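## Task

Take the foam block out of the drawer holding it and put it into the wide cabinet's open drawer. Afterwards close all drawers completely. The cabinets must stay roughly where they are, and the robot must finish upright and not tilted. Anything that stays put only because the robot holds it does not count.

## Robot and tools

ROBOT. TidyBot++ is a wheeled base (0.54 m long, 0.50 m wide, 0.38 m tall) on four powered casters, carrying one seven-joint arm with a two-finger gripper. The arm's shoulder sits 0.12 m ahead of the base centre and 0.68 m above the floor. base_camera (644x364) is fixed on the front of the base, about 0.35 m up, tilted down. wrist_camera (fisheye, 644x476) rides on the hand and looks along it. The arm begins folded with the hand pointing down, sticking out up to 0.08 m past the base front.

FRAMES. Base frame: origin on the floor below the base centre, x forward, y left, z up. hand_pose is reported in it, for the point between the finger pads; the hand's own z runs along the fingers and its y along the line the pads close on. Odometry frame is the base frame at scene start; heading in base_odometry is positive to the left, -3.142 to 3.142. Odometry counts wheel turns, so slip shows as travel and drift of a few cm and degrees builds up. base_tilt is in degrees, forward and right positive.

execute_actions. Argument actions is a list holding one action or nothing (empty just reports state and images). cameras chooses images: base_camera, wrist_camera or all; omitted means all, [] means none. An action may contain:
- base: exactly one key, an offset from where the base is now, no turning during straight moves. translate_m metres, forward positive, -2 to 2. strafe_m metres, left positive, -2 to 2. rotate_rad radians, counter-clockwise from above positive, -6.3 to 6.3.
- joints: absolute targets, radians, by name. joint_1_rad any angle (whole arm about vertical; positive is clockwise from above, opposite to rotate_rad). joint_2_rad shoulder -2.249 to 2.249. joint_3_rad any angle (upper-arm roll). joint_4_rad elbow -2.579 to 2.579. joint_5_rad any angle (forearm roll). joint_6_rad wrist -2.099 to 2.099. joint_7_rad any angle (hand roll; hand down, positive is counter-clockwise from above, and at 1.57 fingers open toward the robot's left and right). gripper_pos 0 (open) to 1 (closed); pad gap is roughly 85 x (1 - gripper_pos) mm. Any-angle joints go the short way, so turn them in steps below half a turn.
- speeds: caps for this action only; translate_m and strafe_m 0.05 to 0.5 m/s, rotate_rad 0.1 to 1.57 rad/s (defaults are the top values).
An action lasts at most 15 s; a base move needing over 8.667 s is refused. Unknown keys or values out of range refuse the whole call. Anything not named in an action may keep pushing to its previous target.

ARM GEOMETRY. With joint_1_rad 0, joint_3_rad 3.14, joint_5_rad 0 the arm moves in the vertical plane of base x. Upper arm 0.42 m at angle joint_2 from vertical (forward lean positive), forearm 0.31 m at joint_2 - joint_4, hand 0.31 m at joint_2 - joint_4 - joint_6. Reach forward of the shoulder = sum of length x sin(angle); height above it = sum of length x cos(angle). A downward hand reaches at most about 0.94 m high, near the base.

OTHER TOOLS. wait(seconds 0 to 10) lets the scene run and returns state and images. zoom_image(camera, region [x0, y0, x1, y1] in pixels, top-left origin, at most 504 by 504) enlarges the latest full image. read_manual(section "licences") returns licence text only. finished_scene(scene) ends the current scene by number, irreversibly, and reports success; the goal must already hold with the robot letting go.

RESULTS. The state gives joint_positions, hand_pose, gripper_pos, base_odometry, base_tilt, motor_effort (percent of max, bracket = peak in the last action, noisy) and a pictures line naming image order. base_status and joint_status: done; off_target (resting away from target, maybe still pushing); contact_stop or time_out (old target dropped, holding there); not_followed or "joint command not followed" with cause (arm targets withheld, usually self-collision; gripper still acts). on_its_own lists uncommanded changes. A base reading done may still have stopped short if blocked. If one call reports a stop, later calls in the same reply are skipped. ARM HIT means the arm struck the base or itself.

PRACTICAL NOTES. Friction leaves joints a bit off target; to correct, send last command + (wanted - read) for all seven joints. hand_pose may be a cm or two wrong, so trust the cameras. The arm sags with a load; never command a held-load joint to its current reading. Closed fingertips extend about 20 mm beyond the hand point, so watch the floor.

AVOID. Driving while the arm is caught on something about 0.8 m or higher can topple the robot; sideways force on a raised hand can lift wheels. Pull the arm back or reverse away to recover a lean. Torque faults (joints 1-4 over 104.5 N m, 5-7 over 51.3 N m) freeze the arm 10 s and abort the call, often from driving the arm into things. Holding loads heats motors: MOTOR HOT from 60 C, OVER-TEMPERATURE FAULT at 75 C with the arm sinking and limit_stop_at_motor_heat shown; resend targets. Dropping objects, slamming drawers, hard hits, shoving cabinets and pushing hard all count against the result. Occasionally loose objects get nudged by something else.

Each tool is called after "Request:" as name([rows], argument=value, ...), one row to a line, values as JSON.

## Session

Request:
execute_actions(actions=[])

Scene clock: 0.00 s.
base_odometry: x=+0.000 y=+0.000 heading=+0.000 (m, m, rad; odometry frame)
base_tilt: forward=-0.1 right=+0.2 (deg)
base_status: not commanded
joint_positions: joint_1_rad=-0.018 joint_2_rad=-0.320 joint_3_rad=+3.138 joint_4_rad=-2.549 joint_5_rad=-0.062 joint_6_rad=-0.821 joint_7_rad=+1.584 gripper_pos=+0.000
joint_status: not commanded
motor_effort: joint_1_rad=+1 joint_2_rad=-3 joint_3_rad=+0 joint_4_rad=+13 joint_5_rad=-1 joint_6_rad=+1 joint_7_rad=-1 (%)
hand_pose: x=+0.2636 y=+0.0184 z=+0.5792 quat_wxyz=(-0.023, +0.999, -0.002, +0.045) (m; base frame)
pictures: base_camera, wrist_camera
Images, in order (width x height): base_camera 644x364, wrist_camera 644x476.

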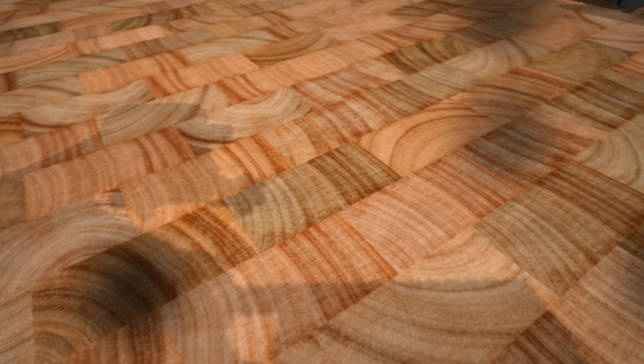

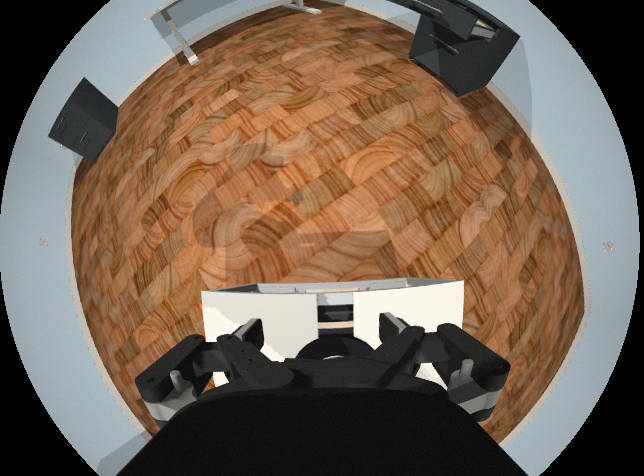

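Request:
execute_actions([
  {"base":{"rotate_rad":-0.5},"joints":{"joint_6_rad":0.2}},
])

Scene clock: 2.47 s.
base_odometry: x=+0.000 y=+0.000 heading=-0.499 (m, m, rad; odometry frame)
base_tilt: forward=-0.2 right=+0.1 (deg)
base_status: done
joint_positions: joint_1_rad=-0.018 joint_2_rad=-0.320 joint_3_rad=+3.138 joint_4_rad=-2.548 joint_5_rad=-0.062 joint_6_rad=+0.183 joint_7_rad=+1.584 gripper_pos=+0.000
joint_status: all done
motor_effort: joint_1_rad=+0(1) joint_2_rad=-6(6) joint_3_rad=+0(1) joint_4_rad=+18(18) joint_5_rad=+0(0) joint_6_rad=+7(8) joint_7_rad=+0(1) (%)
hand_pose: x=+0.5124 y=+0.0064 z=+0.7470 quat_wxyz=(-0.013, +0.853, -0.014, +0.521) (m; base frame)
pictures: base_camera, wrist_camera
camera_calibration (this result's frames):
wrist_camera: T_world_to_cam=[[-0.0162031, -0.996211, -0.0854479, 0.0781004], [-0.408941, 0.0845873, -0.908632, 0.950521], [0.912417, 0.0202205, -0.408762, -0.0279099], [0, 0, 0, 1]] pos_world=[0.415438, -0.00203322, 0.858939]
Images, in order (width x height): base_camera 644x364, wrist_camera 644x476.

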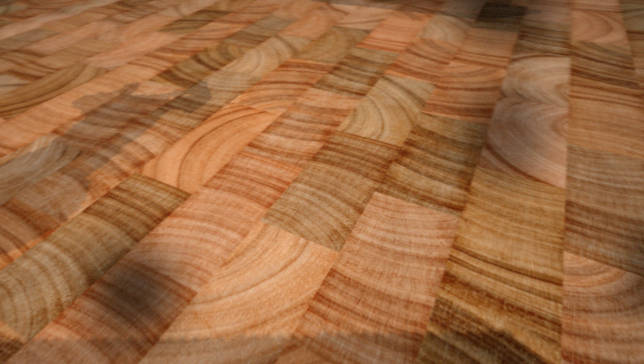

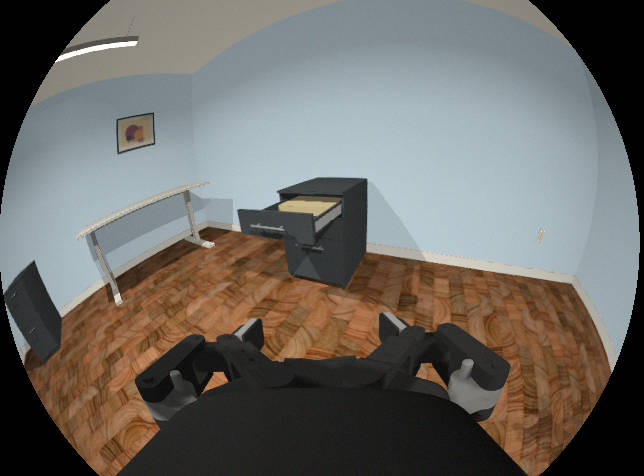

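Request:
zoom_image(camera="wrist_camera", region=[220,160,400,300])

Request:
execute_actions([
  {"base":{"rotate_rad":1.7}},
], cameras=["wrist_camera"])

Region (220, 160, 400, 300) of wrist_camera's 644x476 image, scaled by 2.800.

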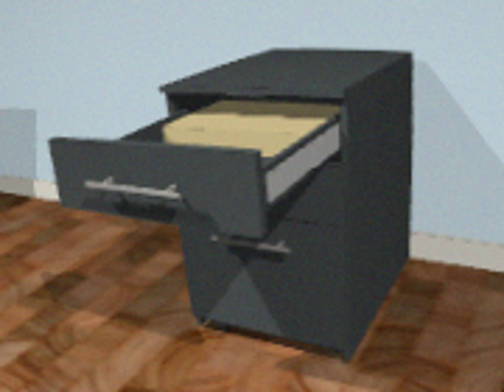

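Scene clock: 5.13 s.
base_odometry: x=+0.000 y=+0.000 heading=+1.200 (m, m, rad; odometry frame)
base_tilt: forward=-0.2 right=+0.2 (deg)
base_status: done
joint_positions: joint_1_rad=-0.018 joint_2_rad=-0.320 joint_3_rad=+3.138 joint_4_rad=-2.548 joint_5_rad=-0.062 joint_6_rad=+0.183 joint_7_rad=+1.584 gripper_pos=+0.000
joint_status: not commanded
motor_effort: joint_1_rad=+0(1) joint_2_rad=-6(8) joint_3_rad=+0(1) joint_4_rad=+17(17) joint_5_rad=+0(0) joint_6_rad=+8(7) joint_7_rad=-1(1) (%)
hand_pose: x=+0.5124 y=+0.0062 z=+0.7470 quat_wxyz=(-0.012, +0.853, -0.014, +0.521) (m; base frame)
pictures: wrist_camera
camera_calibration (this result's frames):
wrist_camera: T_world_to_cam=[[-0.016676, -0.99619, -0.0856032, 0.0782628], [-0.408904, 0.084923, -0.908618, 0.950511], [0.912425, 0.0198514, -0.408762, -0.0279156], [0, 0, 0, 1]] pos_world=[0.415443, -0.00220144, 0.858939]
Images, in order (width x height): wrist_camera 644x476.

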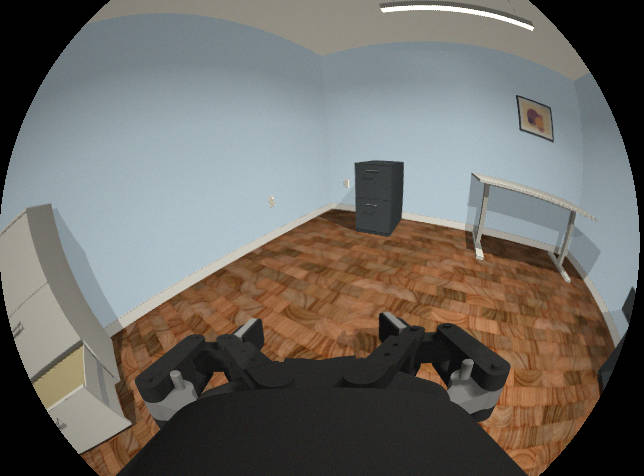

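Request:
execute_actions([
  {"base":{"rotate_rad":1.5}},
])

Scene clock: 8.27 s.
base_odometry: x=+0.000 y=+0.000 heading=+2.699 (m, m, rad; odometry frame)
base_tilt: forward=-0.2 right=+0.2 (deg)
base_status: done
joint_positions: joint_1_rad=-0.018 joint_2_rad=-0.320 joint_3_rad=+3.138 joint_4_rad=-2.548 joint_5_rad=-0.062 joint_6_rad=+0.183 joint_7_rad=+1.584 gripper_pos=+0.000
joint_status: not commanded
motor_effort: joint_1_rad=+0(1) joint_2_rad=-7(7) joint_3_rad=-1(1) joint_4_rad=+18(18) joint_5_rad=+0(1) joint_6_rad=+8(7) joint_7_rad=+0(1) (%)
hand_pose: x=+0.5124 y=+0.0064 z=+0.7470 quat_wxyz=(-0.013, +0.853, -0.014, +0.521) (m; base frame)
pictures: base_camera, wrist_camera
camera_calibration (this result's frames):
wrist_camera: T_world_to_cam=[[-0.0163051, -0.996206, -0.0854804, 0.0781347], [-0.408933, 0.0846588, -0.908629, 0.950519], [0.912419, 0.0201405, -0.408762, -0.0279114], [0, 0, 0, 1]] pos_world=[0.415439, -0.00206939, 0.858939]
Images, in order (width x height): base_camera 644x364, wrist_camera 644x476.

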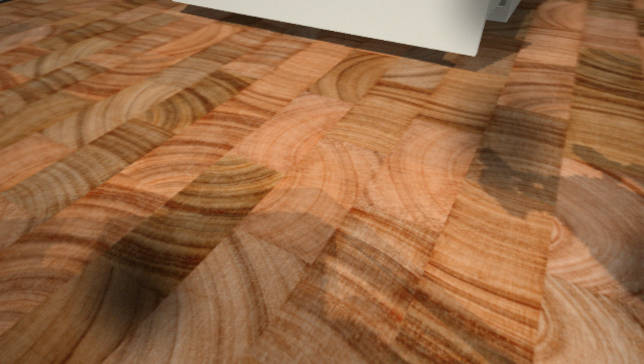

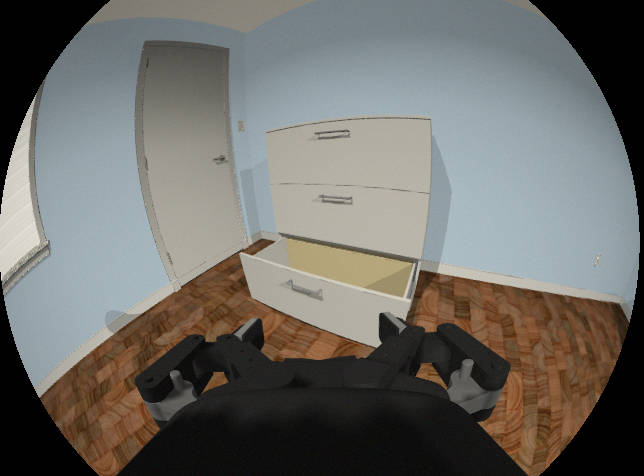

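Request:
execute_actions([
  {"base":{"rotate_rad":2.6},"joints":{"joint_2_rad":0.0,"joint_4_rad":-1.6,"joint_6_rad":-1.1,"joint_1_rad":0.018,"joint_5_rad":0.06}},
], cameras=[])

Request:
execute_actions([
  {"base":{"strafe_m":0.79}},
])

Scene clock: 11.73 s.
base_odometry: x=+0.000 y=+0.000 heading=-0.985 (m, m, rad; odometry frame)
base_tilt: forward=-0.2 right=+0.2 (deg)
base_status: done
joint_positions: joint_1_rad=+0.004 joint_2_rad=-0.005 joint_3_rad=+3.136 joint_4_rad=-1.608 joint_5_rad=+0.018 joint_6_rad=-1.059 joint_7_rad=+1.584 gripper_pos=+0.000
joint_status: all done
motor_effort: joint_1_rad=+0(2) joint_2_rad=-19(21) joint_3_rad=-1(2) joint_4_rad=+19(19) joint_5_rad=+0(1) joint_6_rad=+4(8) joint_7_rad=-1(0) (%)
hand_pose: x=+0.5749 y=-0.0029 z=+0.8165 quat_wxyz=(+0.010, +0.971, +0.010, +0.238) (m; base frame)
pictures: none
No camera images: the call's "cameras" was empty. Leave "cameras" out to get every camera's image.

Scene clock: 14.70 s.
base_odometry: x=+0.658 y=+0.438 heading=-0.984 (m, m, rad; odometry frame)
base_tilt: forward=-0.2 right=+0.2 (deg)
base_status: done
joint_positions: joint_1_rad=+0.010 joint_2_rad=-0.005 joint_3_rad=+3.136 joint_4_rad=-1.608 joint_5_rad=+0.022 joint_6_rad=-1.059 joint_7_rad=+1.584 gripper_pos=+0.000
joint_status: not commanded
motor_effort: joint_1_rad=+0(2) joint_2_rad=-19(21) joint_3_rad=-1(1) joint_4_rad=+19(19) joint_5_rad=+0(1) joint_6_rad=+4(4) joint_7_rad=-1(0) (%)
hand_pose: x=+0.5748 y=-0.0064 z=+0.8165 quat_wxyz=(+0.013, +0.971, +0.007, +0.238) (m; base frame)
pictures: base_camera, wrist_camera
camera_calibration (this result's frames):
wrist_camera: T_world_to_cam=[[-0.0254618, -0.999632, -0.00931814, 0.0154314], [-0.861291, 0.026668, -0.507411, 0.97224], [0.507473, -0.00489397, -0.861654, 0.546187], [0, 0, 0, 1]] pos_world=[0.560599, -0.00782893, 0.964094]
Images, in order (width x height): base_camera 644x364, wrist_camera 644x476.

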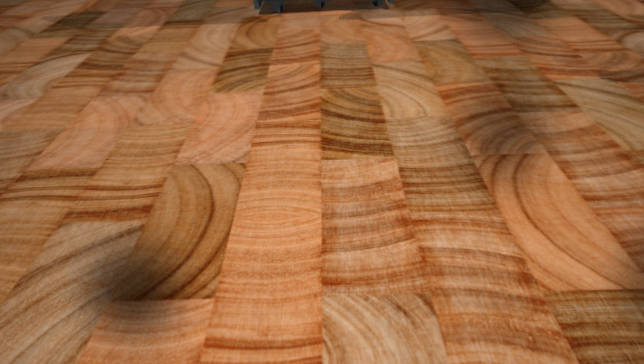

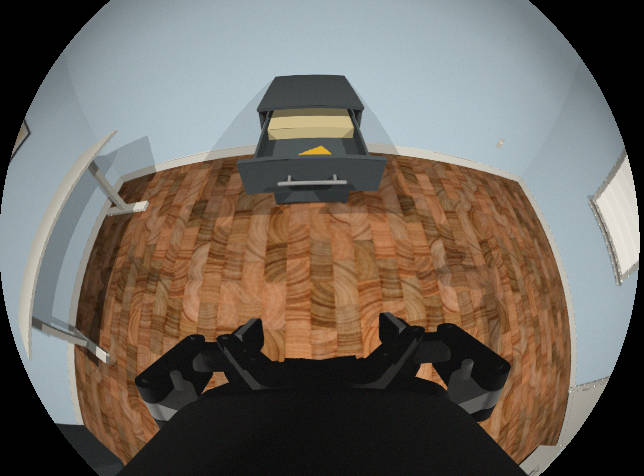

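Request:
execute_actions([
  {"base":{"translate_m":0.42},"joints":{"joint_2_rad":0.2,"joint_4_rad":-1.3,"joint_6_rad":-1.68}},
])

Scene clock: 16.97 s.
base_odometry: x=+0.891 y=+0.089 heading=-0.983 (m, m, rad; odometry frame)
base_tilt: forward=-0.2 right=+0.2 (deg)
base_status: done
joint_positions: joint_1_rad=+0.010 joint_2_rad=+0.200 joint_3_rad=+3.136 joint_4_rad=-1.308 joint_5_rad=+0.022 joint_6_rad=-1.641 joint_7_rad=+1.584 gripper_pos=+0.000
joint_status: all done
motor_effort: joint_1_rad=+0(2) joint_2_rad=-24(27) joint_3_rad=-1(1) joint_4_rad=+16(20) joint_5_rad=+0(1) joint_6_rad=-1(4) joint_7_rad=-1(0) (%)
hand_pose: x=+0.5141 y=-0.0072 z=+0.8026 quat_wxyz=(+0.010, +1.000, +0.004, -0.004) (m; base frame)
pictures: base_camera, wrist_camera
camera_calibration (this result's frames):
wrist_camera: T_world_to_cam=[[-0.0396212, -0.999208, 0.00362645, 0.00981428], [-0.998208, 0.0394181, -0.0450263, 0.612312], [0.0448477, -0.00540395, -0.998979, 0.913096], [0, 0, 0, 1]] pos_world=[0.570653, -0.00939533, 0.939698]
Images, in order (width x height): base_camera 644x364, wrist_camera 644x476.

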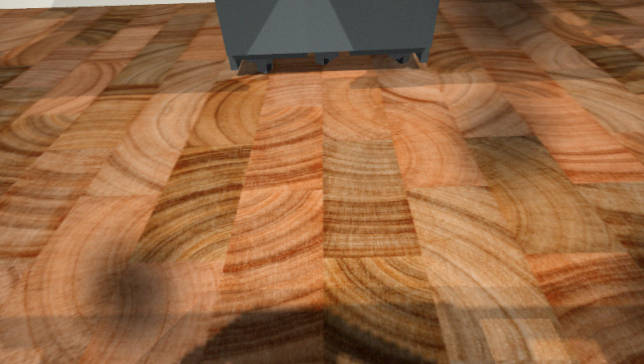

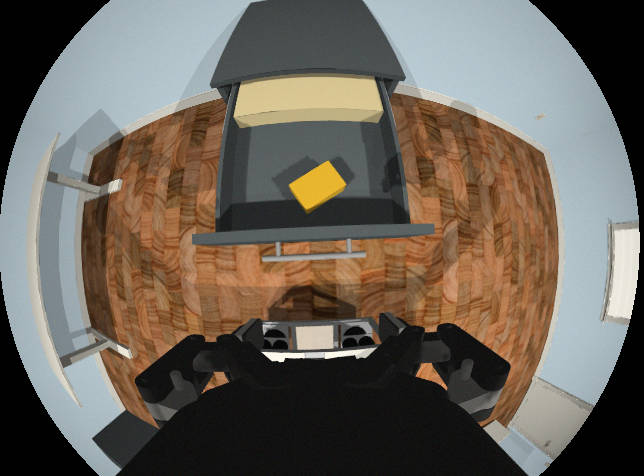

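Request:
execute_actions([
  {"base":{"translate_m":0.07},"joints":{"joint_2_rad":0.46,"joint_4_rad":-1.19,"joint_6_rad":-1.485,"joint_7_rad":0.57,"gripper_pos":0.1}},
], cameras=["wrist_camera"])

Scene clock: 18.63 s.
base_odometry: x=+0.930 y=+0.031 heading=-0.982 (m, m, rad; odometry frame)
base_tilt: forward=-0.3 right=+0.2 (deg)
base_status: done
joint_positions: joint_1_rad=+0.010 joint_2_rad=+0.457 joint_3_rad=+3.136 joint_4_rad=-1.203 joint_5_rad=+0.022 joint_6_rad=-1.522 joint_7_rad=+0.595 gripper_pos=+0.100
joint_status: all done
motor_effort: joint_1_rad=+1(2) joint_2_rad=-32(35) joint_3_rad=-1(2) joint_4_rad=+16(18) joint_5_rad=+0(1) joint_6_rad=+0(1) joint_7_rad=-1(0) (%)
hand_pose: x=+0.6050 y=-0.0078 z=+0.7204 quat_wxyz=(+0.018, +0.882, -0.470, -0.013) (m; base frame)
pictures: wrist_camera
camera_calibration (this result's frames):
wrist_camera: T_world_to_cam=[[-0.855281, -0.517435, 0.02749, 0.493196], [-0.518163, 0.853972, -0.0473185, 0.417022], [0.00100853, -0.054715, -0.998502, 0.852676], [0, 0, 0, 1]] pos_world=[0.637047, -0.0542747, 0.857573]
Images, in order (width x height): wrist_camera 644x476.

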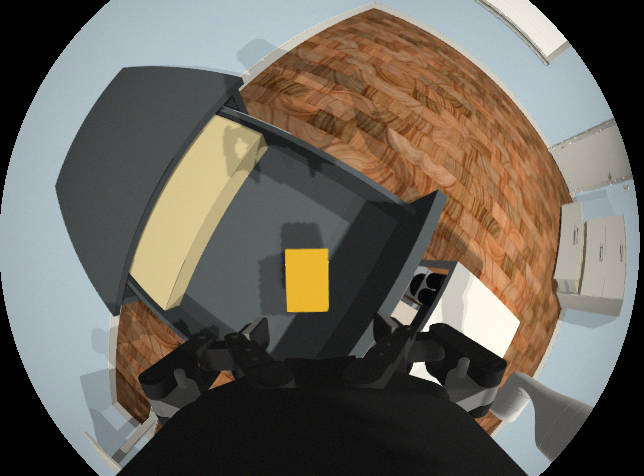

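Request:
execute_actions([
  {"joints":{"joint_2_rad":0.593,"joint_4_rad":-1.546,"joint_6_rad":-0.963}},
], cameras=["wrist_camera"])

Scene clock: 20.20 s.
base_odometry: x=+0.930 y=+0.031 heading=-0.982 (m, m, rad; odometry frame)
base_tilt: forward=-0.1 right=+0.2 (deg)
base_status: not commanded
joint_positions: joint_1_rad=+0.010 joint_2_rad=+0.593 joint_3_rad=+3.136 joint_4_rad=-1.540 joint_5_rad=+0.022 joint_6_rad=-1.001 joint_7_rad=+0.595 gripper_pos=+0.100
joint_status: all done
motor_effort: joint_1_rad=+0(0) joint_2_rad=-34(37) joint_3_rad=-1(1) joint_4_rad=+14(17) joint_5_rad=+0(0) joint_6_rad=+0(0) joint_7_rad=+0(1) (%)
hand_pose: x=+0.6222 y=-0.0066 z=+0.5521 quat_wxyz=(+0.005, +0.885, -0.466, +0.007) (m; base frame)
pictures: wrist_camera
camera_calibration (this result's frames):
wrist_camera: T_world_to_cam=[[-0.85026, -0.526133, -0.015572, 0.53381], [-0.524031, 0.848903, -0.0689523, 0.432449], [0.0494972, -0.0504672, -0.997498, 0.653967], [0, 0, 0, 1]] pos_world=[0.648124, -0.0532483, 0.690462]
Images, in order (width x height): wrist_camera 644x476.

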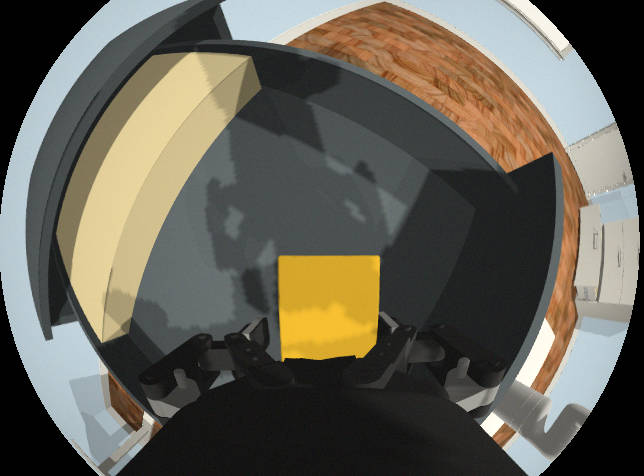

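Request:
execute_actions([
  {"joints":{"gripper_pos":1}},
], cameras=[])

Request:
execute_actions([
  {"joints":{"joint_2_rad":0.46,"joint_4_rad":-1.19,"joint_6_rad":-1.53}},
], cameras=["wrist_camera"])

Scene clock: 21.33 s.
base_odometry: x=+0.930 y=+0.031 heading=-0.982 (m, m, rad; odometry frame)
base_tilt: forward=-0.3 right=+0.2 (deg)
base_status: not commanded
joint_positions: joint_1_rad=+0.010 joint_2_rad=+0.590 joint_3_rad=+3.136 joint_4_rad=-1.541 joint_5_rad=+0.022 joint_6_rad=-1.001 joint_7_rad=+0.595 gripper_pos=+0.384
joint_status: gripper_pos off_target (ended at +0.384, target +1.000)
motor_effort: joint_1_rad=+0(0) joint_2_rad=-33(37) joint_3_rad=+0(1) joint_4_rad=+13(14) joint_5_rad=+0(0) joint_6_rad=+0(2) joint_7_rad=-1(1) (%)
hand_pose: x=+0.6226 y=-0.0066 z=+0.5535 quat_wxyz=(+0.004, +0.885, -0.466, +0.008) (m; base frame)
pictures: none
No camera images: the call's "cameras" was empty. Leave "cameras" out to get every camera's image.

Scene clock: 22.83 s.
base_odometry: x=+0.930 y=+0.031 heading=-0.982 (m, m, rad; odometry frame)
base_tilt: forward=-0.2 right=+0.2 (deg)
base_status: not commanded
joint_positions: joint_1_rad=+0.010 joint_2_rad=+0.462 joint_3_rad=+3.136 joint_4_rad=-1.197 joint_5_rad=+0.022 joint_6_rad=-1.494 joint_7_rad=+0.595 gripper_pos=+0.384
joint_status: all done
motor_effort: joint_1_rad=+0(0) joint_2_rad=-33(38) joint_3_rad=-2(1) joint_4_rad=+16(16) joint_5_rad=+0(0) joint_6_rad=-1(0) joint_7_rad=-1(0) (%)
hand_pose: x=+0.6160 y=-0.0079 z=+0.7195 quat_wxyz=(+0.011, +0.882, -0.470, -0.001) (m; base frame)
pictures: wrist_camera
camera_calibration (this result's frames):
wrist_camera: T_world_to_cam=[[-0.85544, -0.517896, 0.00247562, 0.520715], [-0.517016, 0.853689, -0.0625239, 0.432956], [0.0302674, -0.0547654, -0.99804, 0.833358], [0, 0, 0, 1]] pos_world=[0.644062, -0.0542949, 0.857506]
Images, in order (width x height): wrist_camera 644x476.

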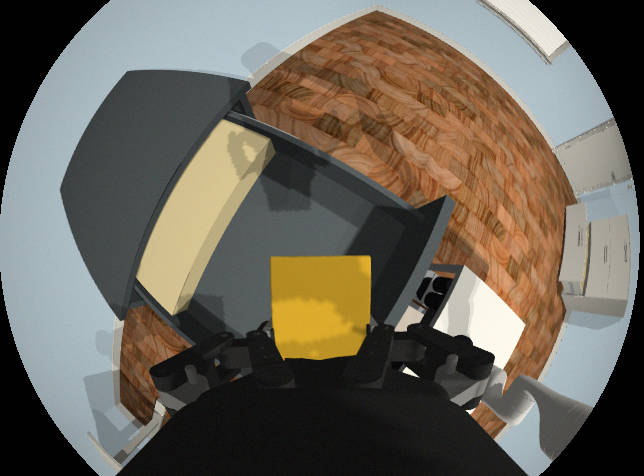

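Request:
execute_actions([
  {"base":{"translate_m":-0.22},"joints":{"joint_7_rad":1.57}},
], cameras=[])

Request:
execute_actions([
  {"joints":{"joint_2_rad":0.57,"joint_4_rad":-1.505,"joint_6_rad":-1.03}},
], cameras=["wrist_camera"])

Request:
execute_actions([
  {"base":{"translate_m":0.3},"speeds":{"translate_m":0.12}},
])

Scene clock: 24.87 s.
base_odometry: x=+0.808 y=+0.214 heading=-0.982 (m, m, rad; odometry frame)
base_tilt: forward=-0.2 right=+0.2 (deg)
base_status: done
joint_positions: joint_1_rad=+0.012 joint_2_rad=+0.459 joint_3_rad=+3.136 joint_4_rad=-1.196 joint_5_rad=+0.024 joint_6_rad=-1.495 joint_7_rad=+1.555 gripper_pos=+0.384
joint_status: all done
motor_effort: joint_1_rad=+0(4) joint_2_rad=-34(35) joint_3_rad=-1(3) joint_4_rad=+16(17) joint_5_rad=+0(1) joint_6_rad=+0(1) joint_7_rad=+0(0) (%)
hand_pose: x=+0.6158 y=-0.0098 z=+0.7212 quat_wxyz=(+0.011, +1.000, -0.011, -0.004) (m; base frame)
pictures: none
No camera images: the call's "cameras" was empty. Leave "cameras" out to get every camera's image.

Scene clock: 26.30 s.
base_odometry: x=+0.808 y=+0.214 heading=-0.982 (m, m, rad; odometry frame)
base_tilt: forward=-0.2 right=+0.2 (deg)
base_status: not commanded
joint_positions: joint_1_rad=+0.012 joint_2_rad=+0.572 joint_3_rad=+3.136 joint_4_rad=-1.501 joint_5_rad=+0.024 joint_6_rad=-1.068 joint_7_rad=+1.555 gripper_pos=+0.384
joint_status: all done
motor_effort: joint_1_rad=+0(1) joint_2_rad=-35(38) joint_3_rad=-1(2) joint_4_rad=+14(16) joint_5_rad=+0(0) joint_6_rad=+0(1) joint_7_rad=+0(1) (%)
hand_pose: x=+0.6222 y=-0.0087 z=+0.5729 quat_wxyz=(+0.009, +1.000, -0.006, +0.000) (m; base frame)
pictures: wrist_camera
camera_calibration (this result's frames):
wrist_camera: T_world_to_cam=[[-0.0589001, -0.998263, 0.00110106, 0.0269256], [-0.996865, 0.0587591, -0.0529915, 0.713895], [0.0528347, -0.00421881, -0.998594, 0.673529], [0, 0, 0, 1]] pos_world=[0.677657, -0.0122275, 0.710383]
Images, in order (width x height): wrist_camera 644x476.

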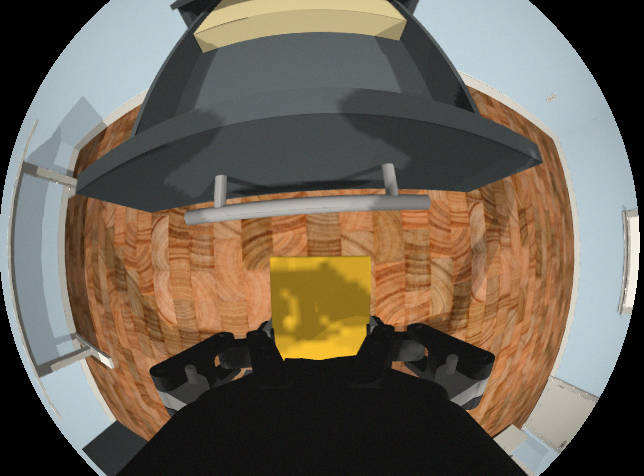

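Scene clock: 29.40 s.
base_odometry: x=+0.974 y=-0.035 heading=-0.982 (m, m, rad; odometry frame)
base_tilt: forward=-0.1 right=+0.2 (deg)
base_status: done
joint_positions: joint_1_rad=+0.012 joint_2_rad=+0.572 joint_3_rad=+3.136 joint_4_rad=-1.508 joint_5_rad=+0.025 joint_6_rad=-1.068 joint_7_rad=+1.555 gripper_pos=+0.384
joint_status: not commanded
motor_effort: joint_1_rad=+0(3) joint_2_rad=-35(37) joint_3_rad=-1(2) joint_4_rad=+14(23) joint_5_rad=+0(1) joint_6_rad=+0(10) joint_7_rad=-1(1) (%)
hand_pose: x=+0.6192 y=-0.0090 z=+0.5712 quat_wxyz=(+0.010, +1.000, -0.006, -0.003) (m; base frame)
pictures: base_camera, wrist_camera
camera_calibration (this result's frames):
wrist_camera: T_world_to_cam=[[-0.0589263, -0.99826, 0.00198994, 0.0259682], [-0.997189, 0.0587704, -0.0464812, 0.707316], [0.0462834, -0.00472331, -0.998917, 0.676226], [0, 0, 0, 1]] pos_world=[0.67556, -0.0124522, 0.708319]
Images, in order (width x height): base_camera 644x364, wrist_camera 644x476.

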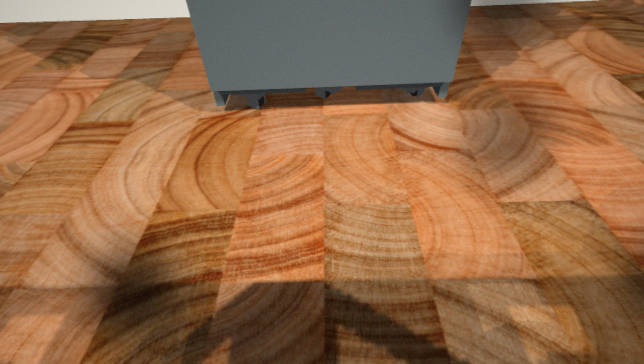

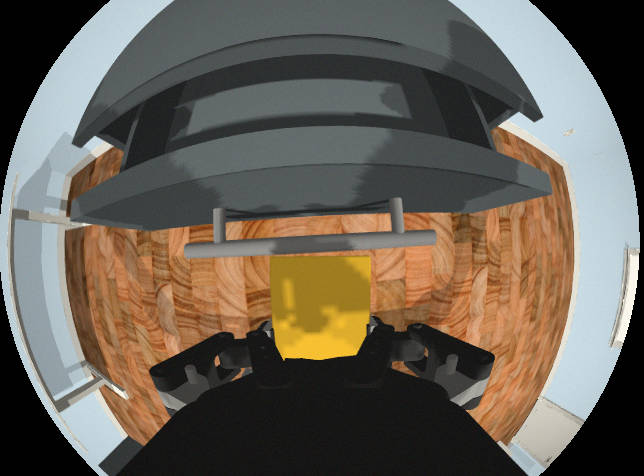

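Request:
execute_actions([
  {"base":{"translate_m":0.075},"speeds":{"translate_m":0.06}},
])

Scene clock: 31.27 s.
base_odometry: x=+1.016 y=-0.098 heading=-0.981 (m, m, rad; odometry frame)
base_tilt: forward=-0.3 right=+0.2 (deg)
base_status: done
joint_positions: joint_1_rad=+0.012 joint_2_rad=+0.574 joint_3_rad=+3.136 joint_4_rad=-1.516 joint_5_rad=+0.025 joint_6_rad=-1.068 joint_7_rad=+1.555 gripper_pos=+0.384
joint_status: not commanded
motor_effort: joint_1_rad=+0(3) joint_2_rad=-36(37) joint_3_rad=-1(1) joint_4_rad=+16(21) joint_5_rad=+0(2) joint_6_rad=+1(9) joint_7_rad=+0(2) (%)
hand_pose: x=+0.6149 y=-0.0090 z=+0.5678 quat_wxyz=(+0.009, +1.000, -0.006, -0.009) (m; base frame)
pictures: base_camera, wrist_camera
camera_calibration (this result's frames):
wrist_camera: T_world_to_cam=[[-0.0589302, -0.998259, 0.00252932, 0.0254324], [-0.99763, 0.0588026, -0.0357345, 0.697038], [0.0355235, -0.00462917, -0.999358, 0.679927], [0, 0, 0, 1]] pos_world=[0.672731, -0.0124519, 0.704334]
Images, in order (width x height): base_camera 644x364, wrist_camera 644x476.

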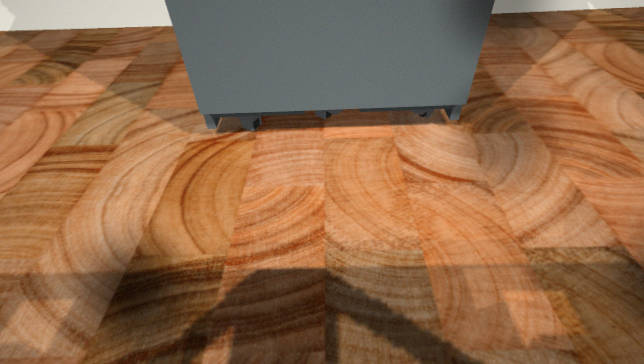

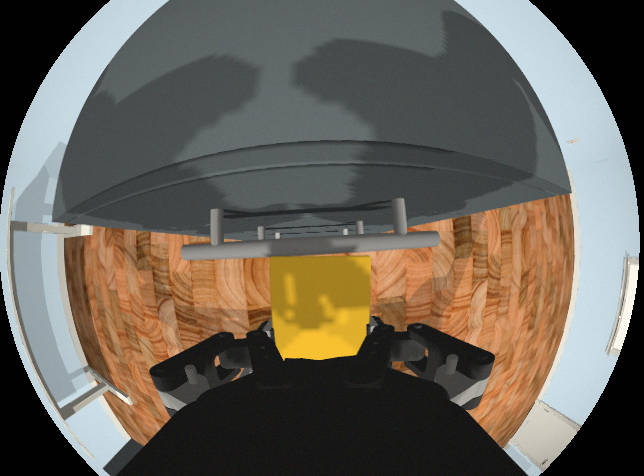

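Request:
execute_actions([
  {"base":{"translate_m":0.02},"speeds":{"translate_m":0.05}},
])

Scene clock: 32.17 s.
base_odometry: x=+1.027 y=-0.114 heading=-0.981 (m, m, rad; odometry frame)
base_tilt: forward=-0.2 right=+0.3 (deg)
base_status: done
joint_positions: joint_1_rad=+0.012 joint_2_rad=+0.570 joint_3_rad=+3.136 joint_4_rad=-1.552 joint_5_rad=+0.025 joint_6_rad=-1.078 joint_7_rad=+1.555 gripper_pos=+0.384
joint_status: not commanded
motor_effort: joint_1_rad=+1(2) joint_2_rad=-34(36) joint_3_rad=+0(3) joint_4_rad=+23(25) joint_5_rad=+0(1) joint_6_rad=+9(14) joint_7_rad=-1(2) (%)
hand_pose: x=+0.5958 y=-0.0090 z=+0.5608 quat_wxyz=(+0.010, +1.000, -0.006, -0.029) (m; base frame)
pictures: base_camera, wrist_camera
camera_calibration (this result's frames):
wrist_camera: T_world_to_cam=[[-0.0588799, -0.998253, 0.00500072, 0.0228676], [-0.998253, 0.0589031, 0.00462132, 0.655427], [-0.0049078, -0.00471988, -0.999977, 0.698098], [0, 0, 0, 1]] pos_world=[0.659054, -0.012484, 0.694939]
Images, in order (width x height): base_camera 644x364, wrist_camera 644x476.

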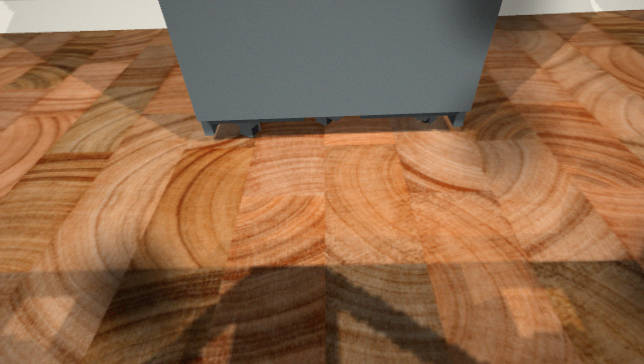

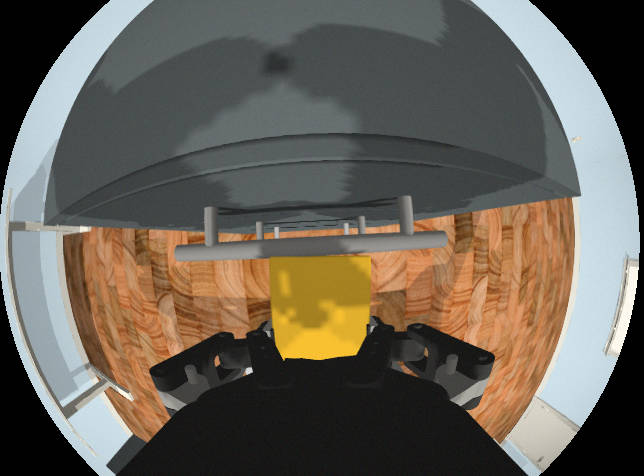

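Request:
execute_actions([
  {"base":{"translate_m":-1.1}},
], cameras=["wrist_camera"])

Request:
execute_actions([
  {"base":{"rotate_rad":-3.142},"speeds":{"rotate_rad":1.2},"joints":{"joint_7_rad":0.0}},
], cameras=["wrist_camera"])

Request:
execute_actions([
  {"base":{"strafe_m":1.42}},
])

Scene clock: 36.10 s.
base_odometry: x=+0.415 y=+0.800 heading=-0.980 (m, m, rad; odometry frame)
base_tilt: forward=-0.2 right=+0.2 (deg)
base_status: done
joint_positions: joint_1_rad=+0.014 joint_2_rad=+0.574 joint_3_rad=+3.136 joint_4_rad=-1.505 joint_5_rad=+0.026 joint_6_rad=-1.064 joint_7_rad=+1.555 gripper_pos=+0.384
joint_status: not commanded
motor_effort: joint_1_rad=-1(4) joint_2_rad=-35(38) joint_3_rad=-1(3) joint_4_rad=+15(21) joint_5_rad=+0(1) joint_6_rad=+0(7) joint_7_rad=-1(1) (%)
hand_pose: x=+0.6215 y=-0.0101 z=+0.5709 quat_wxyz=(+0.010, +1.000, -0.006, -0.001) (m; base frame)
pictures: wrist_camera
camera_calibration (this result's frames):
wrist_camera: T_world_to_cam=[[-0.0600073, -0.998195, 0.00252699, 0.0254148], [-0.996896, 0.0597996, -0.0512127, 0.712202], [0.0509691, -0.00559229, -0.998685, 0.672803], [0, 0, 0, 1]] pos_world=[0.677225, -0.013458, 0.708327]
Images, in order (width x height): wrist_camera 644x476.

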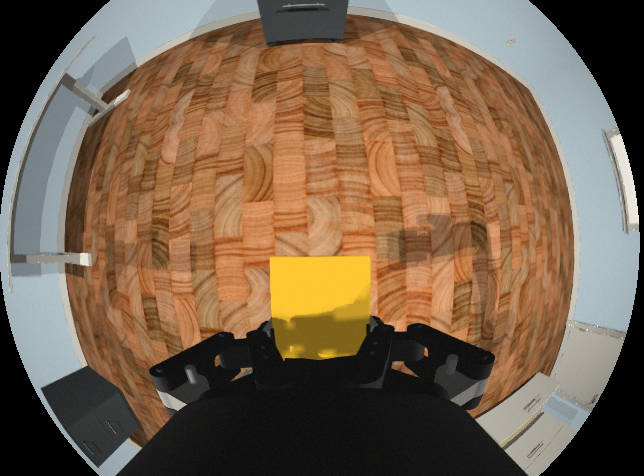

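Scene clock: 39.97 s.
base_odometry: x=+0.415 y=+0.800 heading=+2.162 (m, m, rad; odometry frame)
base_tilt: forward=-0.2 right=+0.2 (deg)
base_status: done
joint_positions: joint_1_rad=+0.022 joint_2_rad=+0.574 joint_3_rad=+3.140 joint_4_rad=-1.505 joint_5_rad=+0.026 joint_6_rad=-1.064 joint_7_rad=+0.015 gripper_pos=+0.384
joint_status: all done
motor_effort: joint_1_rad=+0(4) joint_2_rad=-35(37) joint_3_rad=-1(4) joint_4_rad=+14(14) joint_5_rad=+0(1) joint_6_rad=-1(2) joint_7_rad=-1(1) (%)
hand_pose: x=+0.6215 y=-0.0161 z=+0.5709 quat_wxyz=(+0.008, +0.710, -0.705, +0.007) (m; base frame)
pictures: wrist_camera
camera_calibration (this result's frames):
wrist_camera: T_world_to_cam=[[-0.999065, 0.0400958, -0.0161575, 0.630352], [0.0411822, 0.996428, -0.0737194, 0.0952663], [0.0131439, -0.0743159, -0.997148, 0.694282], [0, 0, 0, 1]] pos_world=[0.616714, -0.0686043, 0.70951]
Images, in order (width x height): wrist_camera 644x476.

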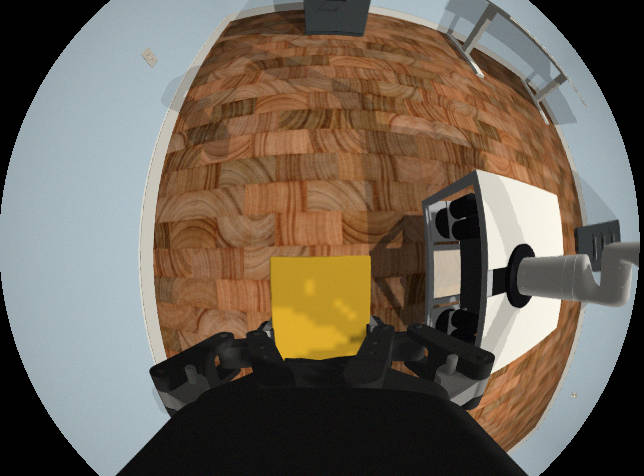

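Scene clock: 44.20 s.
base_odometry: x=-0.765 y=+0.011 heading=+2.161 (m, m, rad; odometry frame)
base_tilt: forward=-0.2 right=+0.2 (deg)
base_status: done
joint_positions: joint_1_rad=+0.018 joint_2_rad=+0.574 joint_3_rad=+3.140 joint_4_rad=-1.505 joint_5_rad=+0.026 joint_6_rad=-1.064 joint_7_rad=+0.015 gripper_pos=+0.384
joint_status: not commanded
motor_effort: joint_1_rad=+1(4) joint_2_rad=-35(36) joint_3_rad=-1(3) joint_4_rad=+14(15) joint_5_rad=+1(0) joint_6_rad=-1(0) joint_7_rad=-1(1) (%)
hand_pose: x=+0.6215 y=-0.0142 z=+0.5709 quat_wxyz=(+0.008, +0.711, -0.703, +0.007) (m; base frame)
pictures: base_camera, wrist_camera
camera_calibration (this result's frames):
wrist_camera: T_world_to_cam=[[-0.999214, 0.0361899, -0.0161574, 0.630368], [0.0372862, 0.996584, -0.0736887, 0.0957658], [0.0134354, -0.0742333, -0.99715, 0.694247], [0, 0, 0, 1]] pos_world=[0.616975, -0.0667154, 0.70951]
Images, in order (width x height): base_camera 644x364, wrist_camera 644x476.

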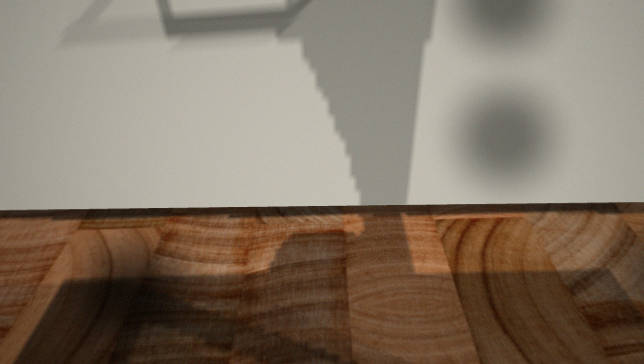

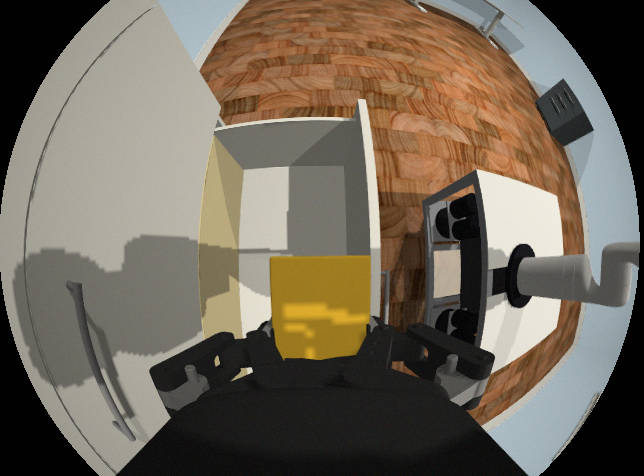

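Request:
execute_actions([
  {"joints":{"joint_2_rad":1.362,"joint_4_rad":-1.35,"joint_6_rad":-0.38}},
])

Scene clock: 46.47 s.
base_odometry: x=-0.765 y=+0.011 heading=+2.161 (m, m, rad; odometry frame)
base_tilt: forward=-0.2 right=+0.2 (deg)
base_status: not commanded
joint_positions: joint_1_rad=+0.018 joint_2_rad=+1.360 joint_3_rad=+3.140 joint_4_rad=-1.362 joint_5_rad=+0.026 joint_6_rad=-0.419 joint_7_rad=+0.015 gripper_pos=+0.384
joint_status: all done
motor_effort: joint_1_rad=+0(0) joint_2_rad=-43(47) joint_3_rad=-1(1) joint_4_rad=+7(14) joint_5_rad=+0(0) joint_6_rad=+0(1) joint_7_rad=-1(0) (%)
hand_pose: x=+0.6585 y=-0.0109 z=+0.1716 quat_wxyz=(+0.003, +0.714, -0.700, +0.003) (m; base frame)
pictures: base_camera, wrist_camera
camera_calibration (this result's frames):
wrist_camera: T_world_to_cam=[[-0.999492, 0.0263905, -0.0178556, 0.661146], [0.0274311, 0.997774, -0.0607895, 0.0659422], [0.0162116, -0.0612484, -0.997991, 0.294294], [0, 0, 0, 1]] pos_world=[0.654231, -0.0652183, 0.309517]
Images, in order (width x height): base_camera 644x364, wrist_camera 644x476.

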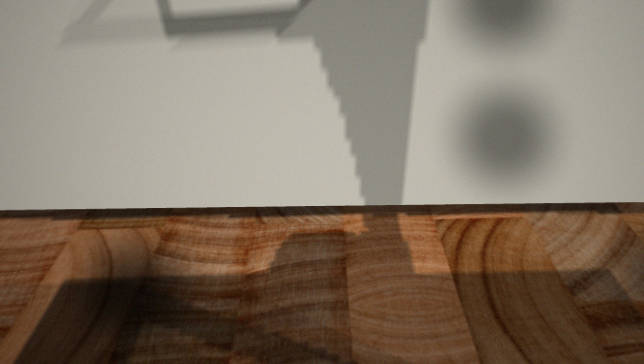

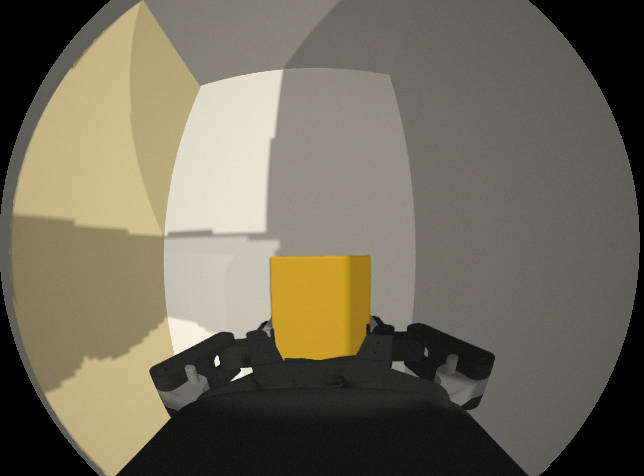

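Request:
execute_actions([
  {"joints":{"joint_2_rad":1.46,"joint_6_rad":-0.285}},
], cameras=["wrist_camera"])

Request:
execute_actions([
  {"joints":{"gripper_pos":0.1}},
], cameras=["wrist_camera"])

Request:
execute_actions([
  {"joints":{"joint_2_rad":0.57,"joint_4_rad":-1.505,"joint_6_rad":-1.1}},
])

Scene clock: 47.80 s.
base_odometry: x=-0.765 y=+0.011 heading=+2.161 (m, m, rad; odometry frame)
base_tilt: forward=-0.2 right=+0.2 (deg)
base_status: not commanded
joint_positions: joint_1_rad=+0.018 joint_2_rad=+1.465 joint_3_rad=+3.140 joint_4_rad=-1.357 joint_5_rad=+0.026 joint_6_rad=-0.324 joint_7_rad=+0.015 gripper_pos=+0.384
joint_status: all done
motor_effort: joint_1_rad=+0(1) joint_2_rad=-42(45) joint_3_rad=-1(1) joint_4_rad=+5(7) joint_5_rad=+0(0) joint_6_rad=+0(1) joint_7_rad=-1(1) (%)
hand_pose: x=+0.6346 y=-0.0097 z=+0.1166 quat_wxyz=(+0.004, +0.715, -0.699, +0.001) (m; base frame)
pictures: wrist_camera
camera_calibration (this result's frames):
wrist_camera: T_world_to_cam=[[-0.999588, 0.0257063, -0.0127985, 0.635701], [0.026413, 0.997938, -0.0585061, 0.0624744], [0.0112682, -0.0588201, -0.998205, 0.243086], [0, 0, 0, 1]] pos_world=[0.63105, -0.0643888, 0.254441]
Images, in order (width x height): wrist_camera 644x476.

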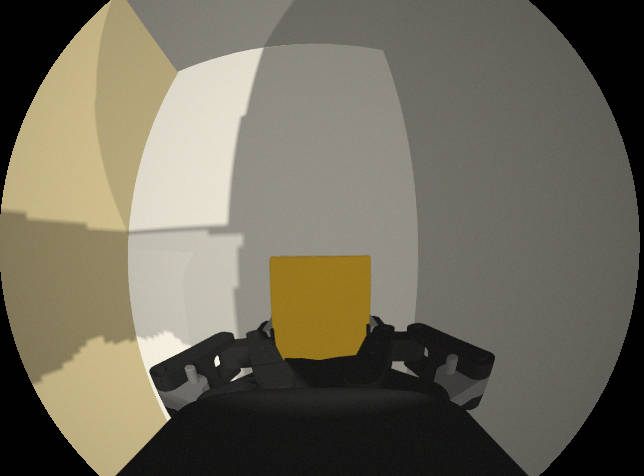

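Scene clock: 48.83 s.
base_odometry: x=-0.765 y=+0.011 heading=+2.161 (m, m, rad; odometry frame)
base_tilt: forward=-0.2 right=+0.3 (deg)
base_status: not commanded
joint_positions: joint_1_rad=+0.018 joint_2_rad=+1.465 joint_3_rad=+3.140 joint_4_rad=-1.357 joint_5_rad=+0.026 joint_6_rad=-0.324 joint_7_rad=+0.015 gripper_pos=+0.100
joint_status: all done
motor_effort: joint_1_rad=+0(0) joint_2_rad=-41(42) joint_3_rad=-1(1) joint_4_rad=+4(5) joint_5_rad=+0(0) joint_6_rad=+0(1) joint_7_rad=-1(0) (%)
hand_pose: x=+0.6346 y=-0.0097 z=+0.1166 quat_wxyz=(+0.004, +0.715, -0.699, +0.001) (m; base frame)
pictures: wrist_camera
camera_calibration (this result's frames):
wrist_camera: T_world_to_cam=[[-0.999588, 0.0257064, -0.0127986, 0.635701], [0.0264131, 0.997938, -0.0585061, 0.0624744], [0.0112682, -0.05882, -0.998205, 0.243086], [0, 0, 0, 1]] pos_world=[0.63105, -0.0643888, 0.254441]
Images, in order (width x height): wrist_camera 644x476.

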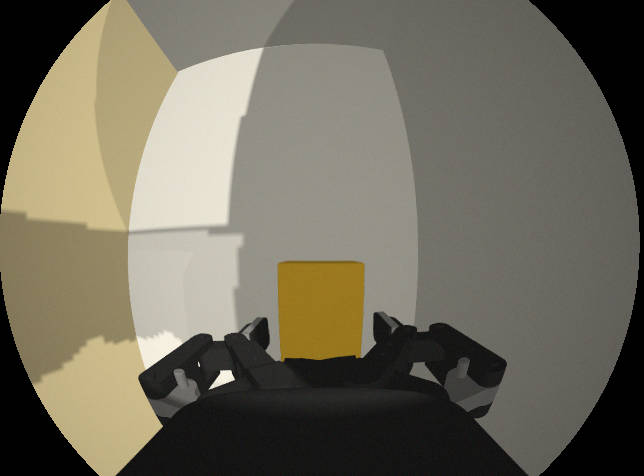

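Scene clock: 51.00 s.
base_odometry: x=-0.765 y=+0.011 heading=+2.161 (m, m, rad; odometry frame)
base_tilt: forward=-0.2 right=+0.2 (deg)
base_status: not commanded
joint_positions: joint_1_rad=+0.018 joint_2_rad=+0.577 joint_3_rad=+3.140 joint_4_rad=-1.492 joint_5_rad=+0.026 joint_6_rad=-1.062 joint_7_rad=+0.015 gripper_pos=+0.100
joint_status: all done
motor_effort: joint_1_rad=+0(0) joint_2_rad=-35(46) joint_3_rad=-1(1) joint_4_rad=+13(14) joint_5_rad=+0(0) joint_6_rad=+0(1) joint_7_rad=-1(0) (%)
hand_pose: x=+0.6275 y=-0.0143 z=+0.5731 quat_wxyz=(+0.004, +0.711, -0.703, +0.011) (m; base frame)
pictures: base_camera, wrist_camera
camera_calibration (this result's frames):
wrist_camera: T_world_to_cam=[[-0.998954, 0.0361536, -0.0279958, 0.64304], [0.0381248, 0.996573, -0.0734145, 0.0951151], [0.0252456, -0.074405, -0.996908, 0.688776], [0, 0, 0, 1]] pos_world=[0.621353, -0.0667889, 0.711632]
Images, in order (width x height): base_camera 644x364, wrist_camera 644x476.

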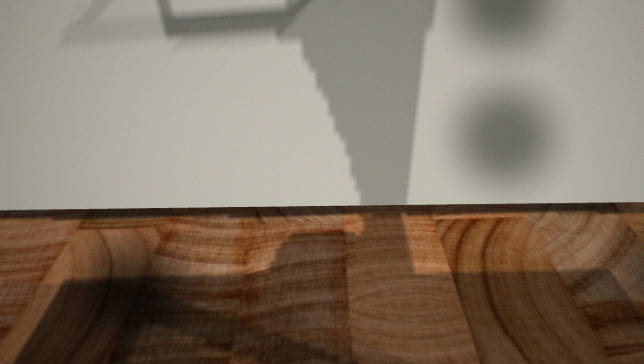

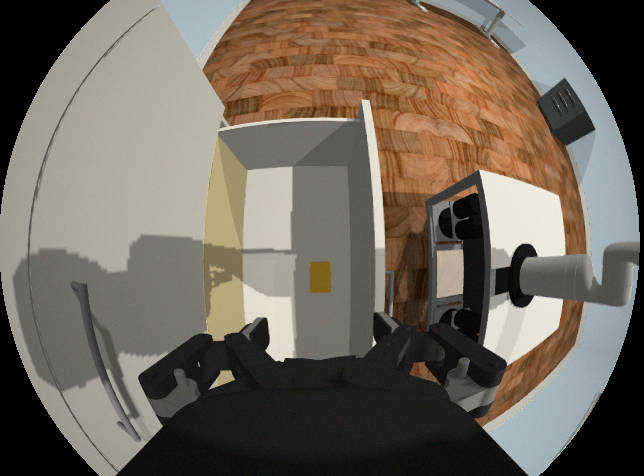

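Request:
execute_actions([
  {"base":{"translate_m":-0.36},"joints":{"gripper_pos":1}},
], cameras=[])

Request:
execute_actions([
  {"joints":{"joint_2_rad":1.4,"joint_4_rad":-1.91,"joint_6_rad":1.34,"joint_7_rad":1.57}},
])

Scene clock: 53.20 s.
base_odometry: x=-0.565 y=-0.289 heading=+2.160 (m, m, rad; odometry frame)
base_tilt: forward=-0.2 right=+0.2 (deg)
base_status: done
joint_positions: joint_1_rad=+0.018 joint_2_rad=+0.573 joint_3_rad=+3.140 joint_4_rad=-1.499 joint_5_rad=+0.026 joint_6_rad=-1.064 joint_7_rad=+0.015 gripper_pos=+0.999
joint_status: all done
motor_effort: joint_1_rad=+0(2) joint_2_rad=-36(38) joint_3_rad=-1(2) joint_4_rad=+14(15) joint_5_rad=+0(1) joint_6_rad=+0(1) joint_7_rad=+0(0) (%)
hand_pose: x=+0.6241 y=-0.0142 z=+0.5729 quat_wxyz=(+0.006, +0.711, -0.703, +0.009) (m; base frame)
pictures: none
No camera images: the call's "cameras" was empty. Leave "cameras" out to get every camera's image.

Scene clock: 55.90 s.
base_odometry: x=-0.565 y=-0.289 heading=+2.160 (m, m, rad; odometry frame)
base_tilt: forward=-0.2 right=+0.2 (deg)
base_status: not commanded
joint_positions: joint_1_rad=+0.018 joint_2_rad=+1.396 joint_3_rad=+3.140 joint_4_rad=-1.901 joint_5_rad=+0.026 joint_6_rad=+1.304 joint_7_rad=+1.536 gripper_pos=+0.999
joint_status: all done
motor_effort: joint_1_rad=+1(0) joint_2_rad=-38(42) joint_3_rad=-2(1) joint_4_rad=+2(14) joint_5_rad=+0(0) joint_6_rad=+8(9) joint_7_rad=-1(1) (%)
hand_pose: x=+0.7689 y=-0.0020 z=+0.3173 quat_wxyz=(-0.014, +0.839, -0.013, +0.544) (m; base frame)
pictures: base_camera, wrist_camera
camera_calibration (this result's frames):
wrist_camera: T_world_to_cam=[[-0.0100851, -0.996114, -0.0874986, 0.0331427], [-0.360039, 0.0852515, -0.929034, 0.634524], [0.932883, 0.0221335, -0.3595, -0.468816], [0, 0, 0, 1]] pos_world=[0.666138, -0.0107037, 0.423855]
Images, in order (width x height): base_camera 644x364, wrist_camera 644x476.

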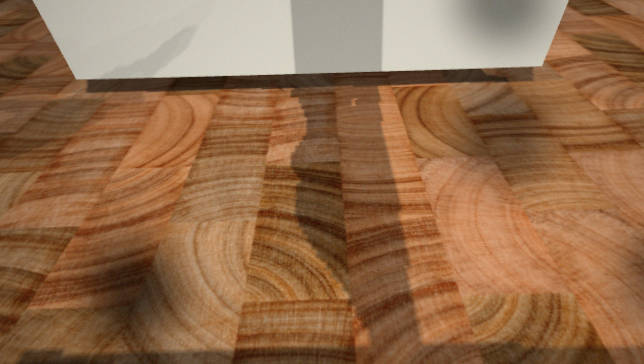

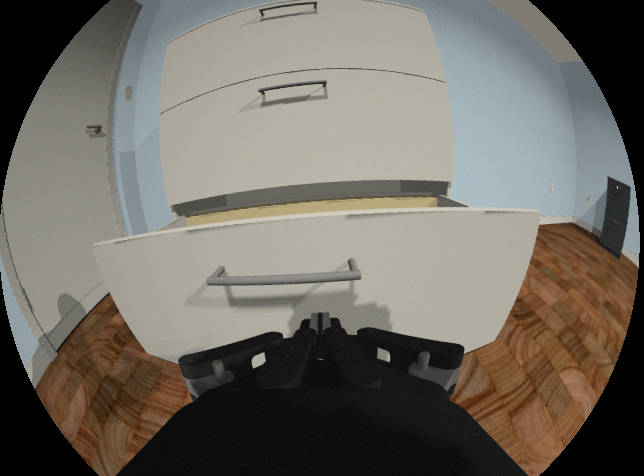

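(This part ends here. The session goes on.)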